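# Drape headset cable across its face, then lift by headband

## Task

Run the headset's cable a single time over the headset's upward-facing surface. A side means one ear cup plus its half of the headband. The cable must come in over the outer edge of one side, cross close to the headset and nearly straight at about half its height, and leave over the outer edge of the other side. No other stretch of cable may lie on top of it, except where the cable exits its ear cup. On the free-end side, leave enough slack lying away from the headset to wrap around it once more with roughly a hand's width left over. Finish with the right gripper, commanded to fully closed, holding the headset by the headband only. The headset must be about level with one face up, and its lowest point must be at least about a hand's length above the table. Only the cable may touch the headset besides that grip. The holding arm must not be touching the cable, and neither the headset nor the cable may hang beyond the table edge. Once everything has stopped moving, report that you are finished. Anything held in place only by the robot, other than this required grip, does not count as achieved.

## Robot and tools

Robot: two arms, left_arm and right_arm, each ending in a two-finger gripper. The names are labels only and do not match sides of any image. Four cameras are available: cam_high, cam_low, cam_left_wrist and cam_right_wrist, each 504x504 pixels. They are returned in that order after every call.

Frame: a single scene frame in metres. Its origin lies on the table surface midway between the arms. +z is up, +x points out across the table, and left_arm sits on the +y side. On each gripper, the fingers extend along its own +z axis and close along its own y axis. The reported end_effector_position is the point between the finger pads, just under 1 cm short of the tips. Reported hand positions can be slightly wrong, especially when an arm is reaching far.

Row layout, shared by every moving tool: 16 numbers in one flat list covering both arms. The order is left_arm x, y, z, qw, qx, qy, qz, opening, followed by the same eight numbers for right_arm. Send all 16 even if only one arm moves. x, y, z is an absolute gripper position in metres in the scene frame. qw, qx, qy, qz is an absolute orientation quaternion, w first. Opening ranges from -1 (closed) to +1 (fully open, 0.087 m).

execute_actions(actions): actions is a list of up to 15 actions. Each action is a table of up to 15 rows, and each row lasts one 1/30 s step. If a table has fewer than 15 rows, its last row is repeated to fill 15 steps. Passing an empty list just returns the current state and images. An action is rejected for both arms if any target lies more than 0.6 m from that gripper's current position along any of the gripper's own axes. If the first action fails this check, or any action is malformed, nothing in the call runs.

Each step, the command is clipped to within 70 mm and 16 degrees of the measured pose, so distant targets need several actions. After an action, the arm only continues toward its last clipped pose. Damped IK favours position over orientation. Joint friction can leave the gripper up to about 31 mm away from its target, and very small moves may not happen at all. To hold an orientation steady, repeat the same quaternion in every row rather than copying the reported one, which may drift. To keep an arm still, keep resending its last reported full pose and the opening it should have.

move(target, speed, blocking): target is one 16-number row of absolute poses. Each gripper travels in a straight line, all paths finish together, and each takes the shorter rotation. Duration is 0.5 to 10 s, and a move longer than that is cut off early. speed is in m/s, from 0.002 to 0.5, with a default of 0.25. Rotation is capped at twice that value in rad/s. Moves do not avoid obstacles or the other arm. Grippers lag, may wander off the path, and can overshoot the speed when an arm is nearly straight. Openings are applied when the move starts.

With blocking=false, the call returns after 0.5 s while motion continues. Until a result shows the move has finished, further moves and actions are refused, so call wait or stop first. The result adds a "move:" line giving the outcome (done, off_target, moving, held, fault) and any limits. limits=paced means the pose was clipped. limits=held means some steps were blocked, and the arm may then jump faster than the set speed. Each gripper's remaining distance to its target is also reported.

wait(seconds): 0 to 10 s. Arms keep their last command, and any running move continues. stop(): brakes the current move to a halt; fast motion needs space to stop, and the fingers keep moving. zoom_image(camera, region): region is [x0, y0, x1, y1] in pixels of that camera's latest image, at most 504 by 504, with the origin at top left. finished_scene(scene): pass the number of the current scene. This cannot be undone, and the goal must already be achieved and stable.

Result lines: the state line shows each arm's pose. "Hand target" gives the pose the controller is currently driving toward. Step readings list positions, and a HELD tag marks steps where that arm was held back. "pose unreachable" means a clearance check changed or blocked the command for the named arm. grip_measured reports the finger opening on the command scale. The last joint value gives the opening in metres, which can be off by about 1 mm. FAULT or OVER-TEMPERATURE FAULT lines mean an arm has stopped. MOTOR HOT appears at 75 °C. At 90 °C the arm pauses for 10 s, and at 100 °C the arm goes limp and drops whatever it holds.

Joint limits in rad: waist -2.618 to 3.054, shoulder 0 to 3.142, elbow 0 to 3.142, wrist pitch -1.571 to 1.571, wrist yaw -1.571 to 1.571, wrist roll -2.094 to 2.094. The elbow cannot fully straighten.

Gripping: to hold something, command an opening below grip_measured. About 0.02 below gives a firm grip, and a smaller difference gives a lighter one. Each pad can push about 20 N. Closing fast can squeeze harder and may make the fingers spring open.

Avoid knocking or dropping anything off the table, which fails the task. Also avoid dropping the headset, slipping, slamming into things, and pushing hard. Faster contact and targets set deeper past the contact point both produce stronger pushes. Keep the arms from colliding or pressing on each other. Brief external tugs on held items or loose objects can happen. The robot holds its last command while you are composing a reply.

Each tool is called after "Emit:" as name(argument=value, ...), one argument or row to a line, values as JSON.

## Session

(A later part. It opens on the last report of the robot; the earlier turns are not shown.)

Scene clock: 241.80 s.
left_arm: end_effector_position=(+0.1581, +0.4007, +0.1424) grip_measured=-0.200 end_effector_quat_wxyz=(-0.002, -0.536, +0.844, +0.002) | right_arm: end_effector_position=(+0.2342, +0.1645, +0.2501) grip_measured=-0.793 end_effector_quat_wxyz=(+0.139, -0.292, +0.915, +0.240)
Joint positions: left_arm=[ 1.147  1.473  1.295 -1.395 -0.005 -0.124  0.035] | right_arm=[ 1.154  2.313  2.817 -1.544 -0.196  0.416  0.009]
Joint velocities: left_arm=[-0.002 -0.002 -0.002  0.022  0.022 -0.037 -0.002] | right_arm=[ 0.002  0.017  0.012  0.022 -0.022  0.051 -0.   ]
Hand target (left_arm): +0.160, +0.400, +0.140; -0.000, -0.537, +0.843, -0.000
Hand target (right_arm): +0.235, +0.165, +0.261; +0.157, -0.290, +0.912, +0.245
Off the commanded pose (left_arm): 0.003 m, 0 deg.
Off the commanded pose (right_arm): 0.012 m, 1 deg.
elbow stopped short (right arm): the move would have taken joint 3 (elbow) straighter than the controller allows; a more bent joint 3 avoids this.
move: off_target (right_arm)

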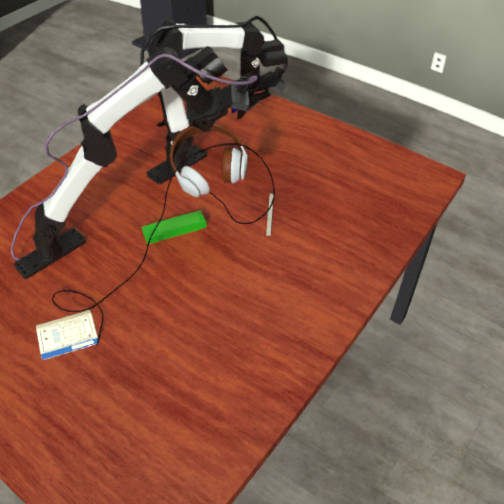

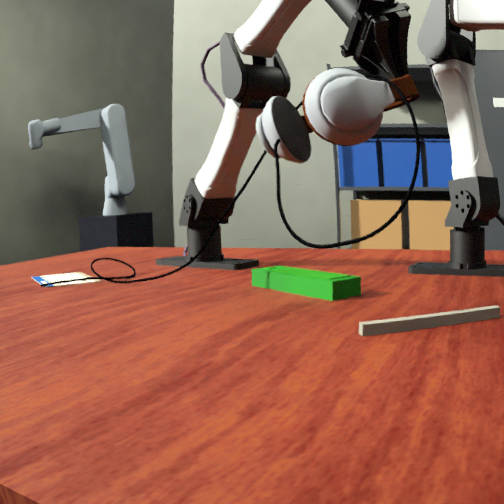

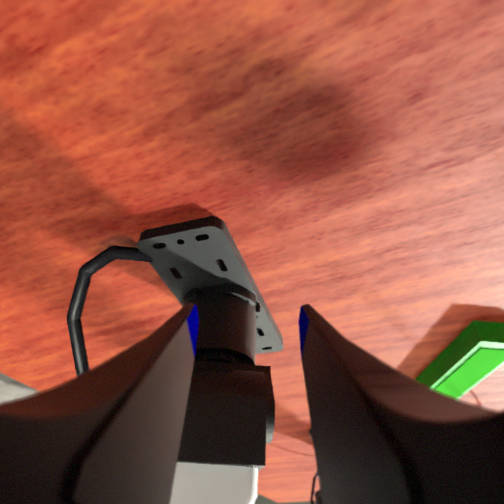

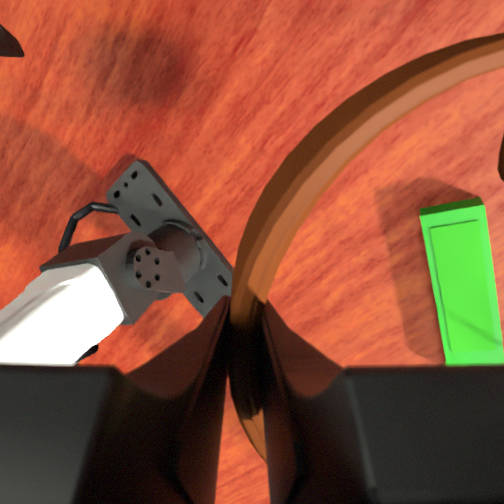

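Emit:
move(
  target=[0.16,0.40,0.14, 0,-0.537,0.843,0, -0.2, 0.218,0.145,0.272, 0.194,-0.328,0.918,0.098, -1],
  speed=0.08,
)

Emit:
zoom_image(
  camera="cam_high",
  region=[110, 90, 270, 230],
)

Emit:
zoom_image(
  camera="cam_low",
  region=[200, 20, 440, 260],
)

Scene clock: 245.67 s.
left_arm: end_effector_position=(+0.1581, +0.4007, +0.1424) grip_measured=-0.200 end_effector_quat_wxyz=(-0.002, -0.536, +0.844, +0.002) | right_arm: end_effector_position=(+0.2203, +0.1510, +0.2648) grip_measured=-0.793 end_effector_quat_wxyz=(+0.226, -0.312, +0.910, +0.151)
Joint positions: left_arm=[ 1.147  1.473  1.295 -1.395 -0.005 -0.124  0.035] | right_arm=[ 1.274  2.231  2.768 -1.564  0.095  0.413  0.009]
Joint velocities: left_arm=[-0.007 -0.002  0.002  0.022 -0.037  0.037  0.   ] | right_arm=[-0.007 -0.007 -0.002 -0.037 -0.022 -0.051  0.   ]
Hand target (left_arm): +0.160, +0.400, +0.140; -0.000, -0.537, +0.843, -0.000
Hand target (right_arm): +0.218, +0.145, +0.271; +0.239, -0.323, +0.905, +0.141
Off the commanded pose (left_arm): 0.003 m, 0 deg.
Off the commanded pose (right_arm): 0.010 m, 7 deg.
joint sent to its limit (right arm) — the command would take joint 4 (wrist pitch) past its lower limit, so that joint was sent only as far as its limit.
move: off_target (right_arm)

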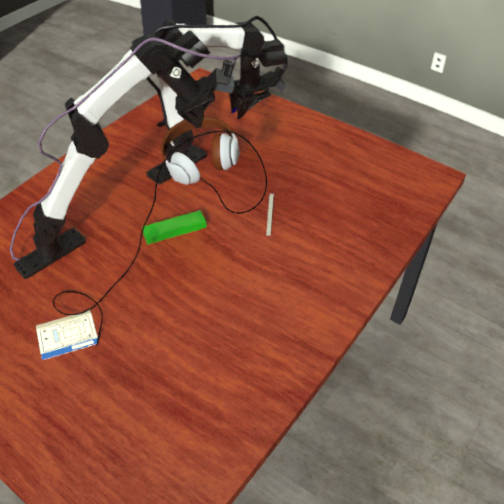

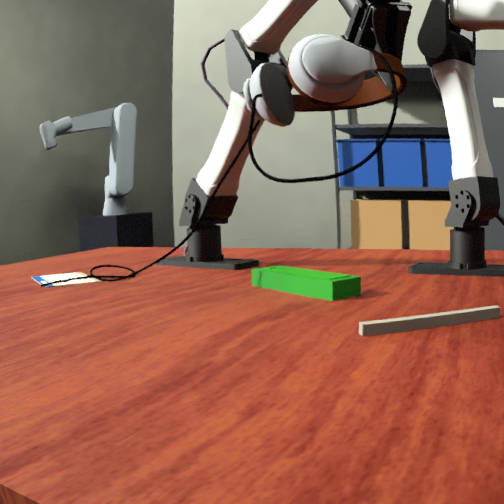

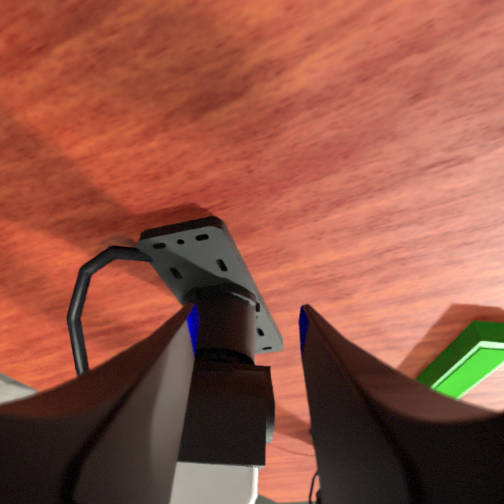

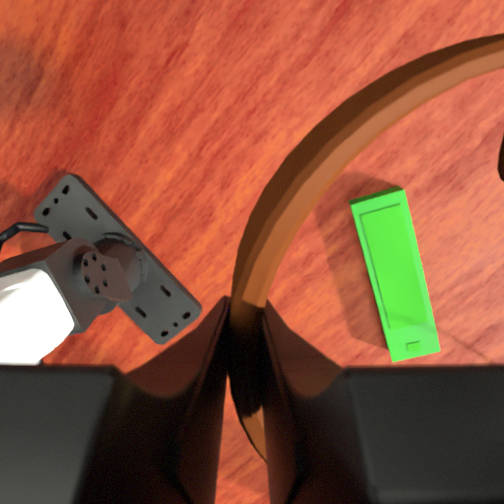

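Region (110, 90, 270, 230) of cam_high's 504x504 image, scaled by 3.150, with more detail than that image has; it fills the top 441 rows of this view, and the rest is white.

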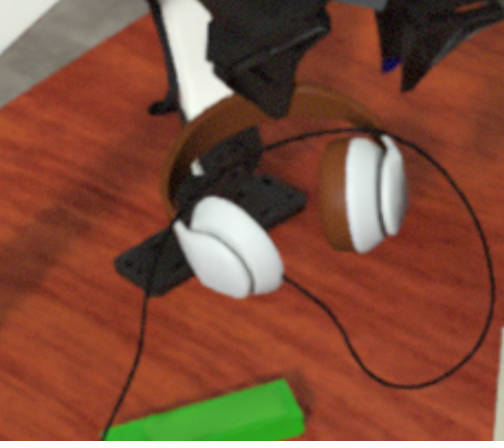

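Region (200, 20, 440, 260) of cam_low's 504x504 image, scaled by 2.100, with more detail than that image has.

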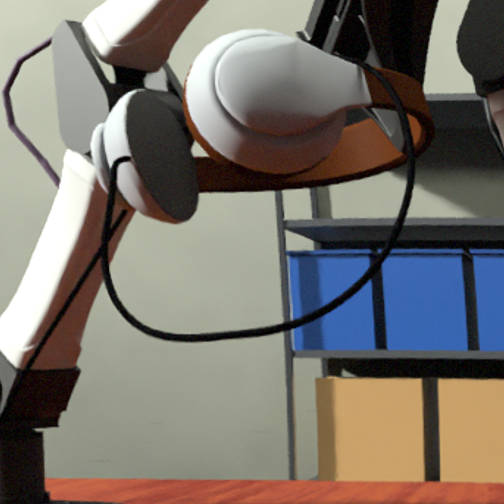

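Emit:
move(
  target=[0.16,0.40,0.14, 0,-0.537,0.843,0, -0.2, 0.205,0.118,0.266, 0.197,-0.330,0.918,0.090, -1],
  speed=0.06,
)

Emit:
zoom_image(
  camera="cam_high",
  region=[100, 100, 260, 240],
)

Emit:
zoom_image(
  camera="cam_low",
  region=[180, 20, 420, 260],
)

Scene clock: 248.97 s.
left_arm: end_effector_position=(+0.1581, +0.4007, +0.1424) grip_measured=-0.200 end_effector_quat_wxyz=(-0.002, -0.536, +0.844, +0.002) | right_arm: end_effector_position=(+0.2094, +0.1225, +0.2607) grip_measured=-0.793 end_effector_quat_wxyz=(+0.205, -0.315, +0.919, +0.118)
Joint positions: left_arm=[ 1.147  1.473  1.295 -1.395 -0.005 -0.124  0.035] | right_arm=[ 1.274  2.116  2.574 -1.564  0.114  0.412  0.009]
Joint velocities: left_arm=[ 0.002 -0.007  0.007 -0.022 -0.007  0.022 -0.   ] | right_arm=[-0.002 -0.017 -0.002  0.007  0.022 -0.007 -0.001]
Hand target (left_arm): +0.160, +0.400, +0.140; -0.000, -0.537, +0.843, -0.000
Hand target (right_arm): +0.205, +0.118, +0.266; +0.216, -0.328, +0.913, +0.109
Off the commanded pose (left_arm): 0.003 m, 0 deg.
Off the commanded pose (right_arm): 0.008 m, 4 deg.
joint sent to its limit (right arm) — the command would take joint 4 (wrist pitch) past its lower limit, so that joint was sent only as far as its limit.
move: off_target (right_arm)

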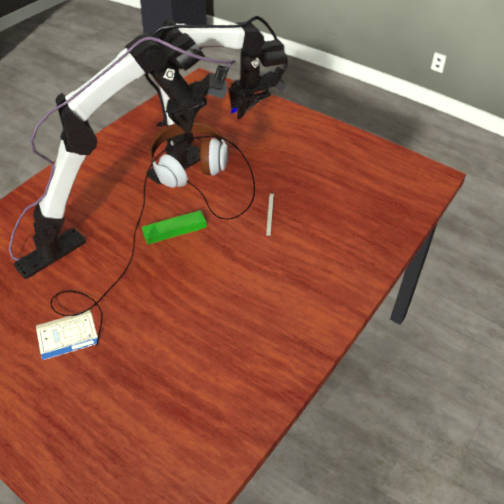

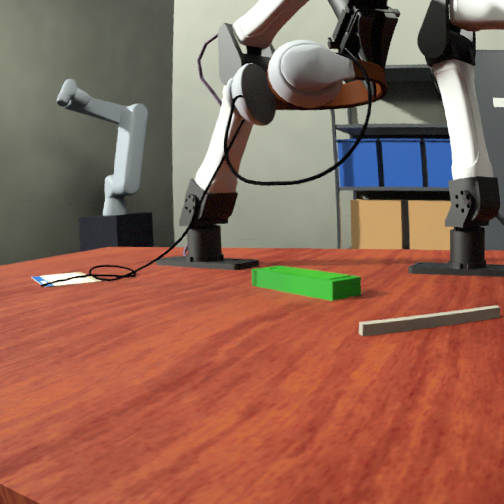

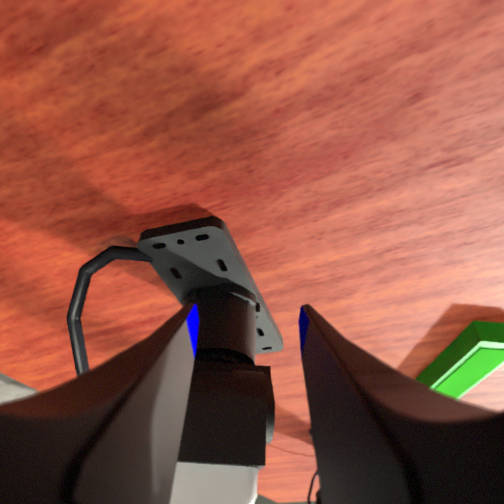

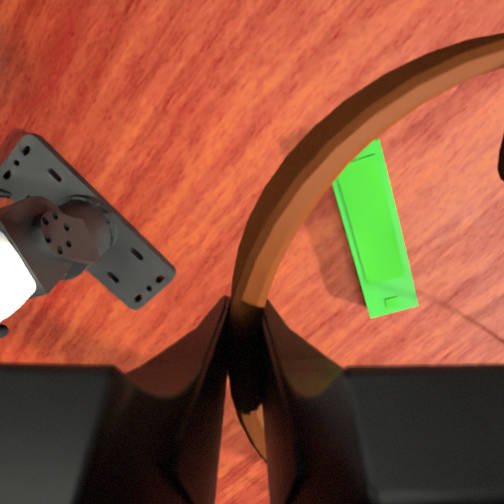

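Region (100, 100, 260, 240) of cam_high's 504x504 image, scaled by 3.150, with more detail than that image has; it fills the top 441 rows of this view, and the rest is white.

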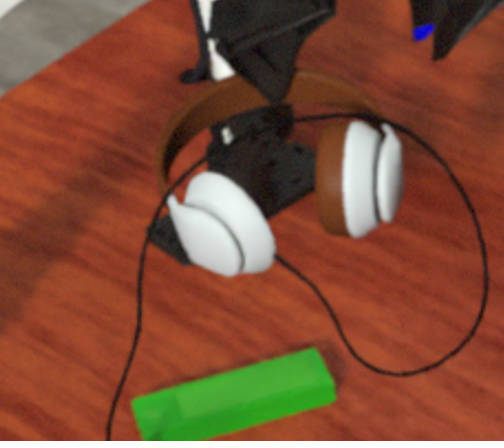

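Region (180, 20, 420, 260) of cam_low's 504x504 image, scaled by 2.100, with more detail than that image has.

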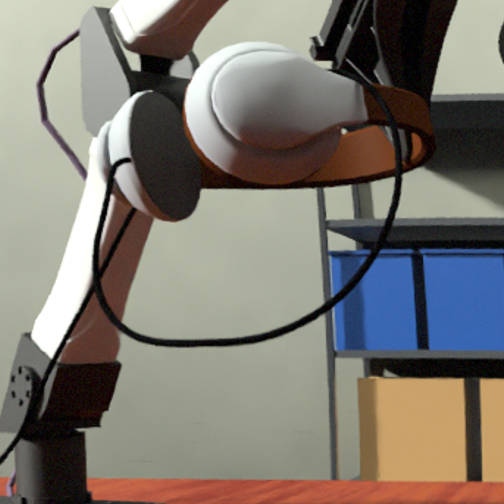

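Emit:
wait(
  seconds=1.5,
)

Scene clock: 251.30 s.
left_arm: end_effector_position=(+0.1581, +0.4007, +0.1424) grip_measured=-0.200 end_effector_quat_wxyz=(-0.002, -0.536, +0.844, +0.002) | right_arm: end_effector_position=(+0.2094, +0.1223, +0.2603) grip_measured=-0.793 end_effector_quat_wxyz=(+0.205, -0.315, +0.919, +0.117)
Joint positions: left_arm=[ 1.147  1.473  1.295 -1.395 -0.005 -0.124  0.035] | right_arm=[ 1.274  2.116  2.573 -1.564  0.114  0.412  0.009]
Joint velocities: left_arm=[-0.007 -0.007 -0.007  0.051 -0.066 -0.051 -0.001] | right_arm=[-0.007 -0.017 -0.017  0.081  0.022 -0.051  0.001]
Hand target (left_arm): +0.160, +0.400, +0.140; -0.000, -0.537, +0.843, -0.000
Hand target (right_arm): +0.205, +0.118, +0.266; +0.216, -0.328, +0.913, +0.109
Off the commanded pose (left_arm): 0.003 m, 0 deg.
Off the commanded pose (right_arm): 0.008 m, 4 deg.
wait: 1.50 s; at rest from the start

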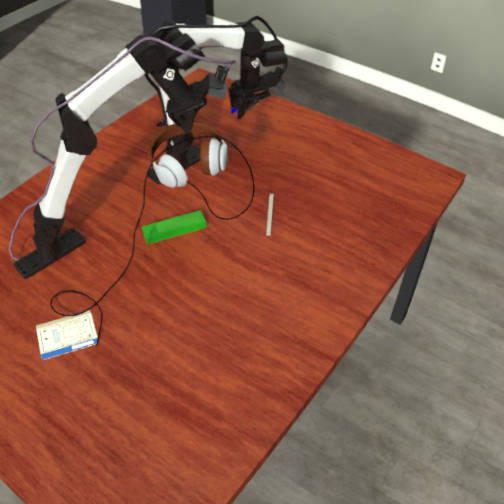

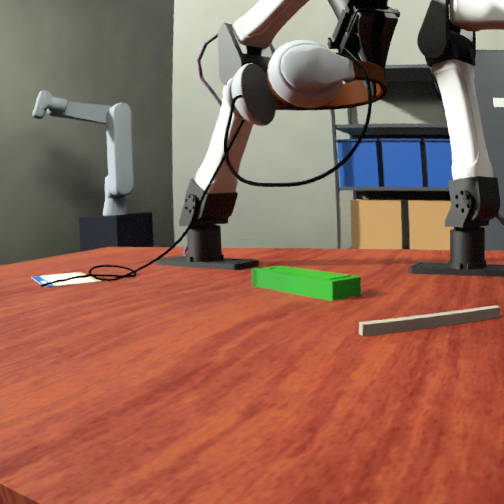

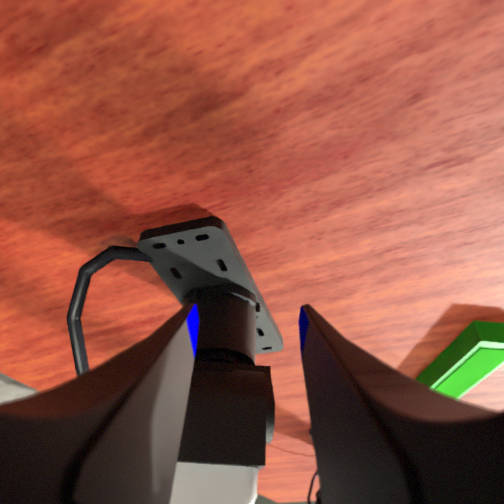

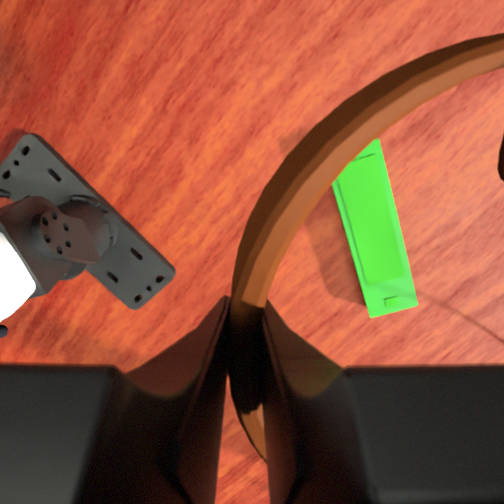

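Emit:
finished_scene(
  scene=1,
)

The scene is finished: the task was done.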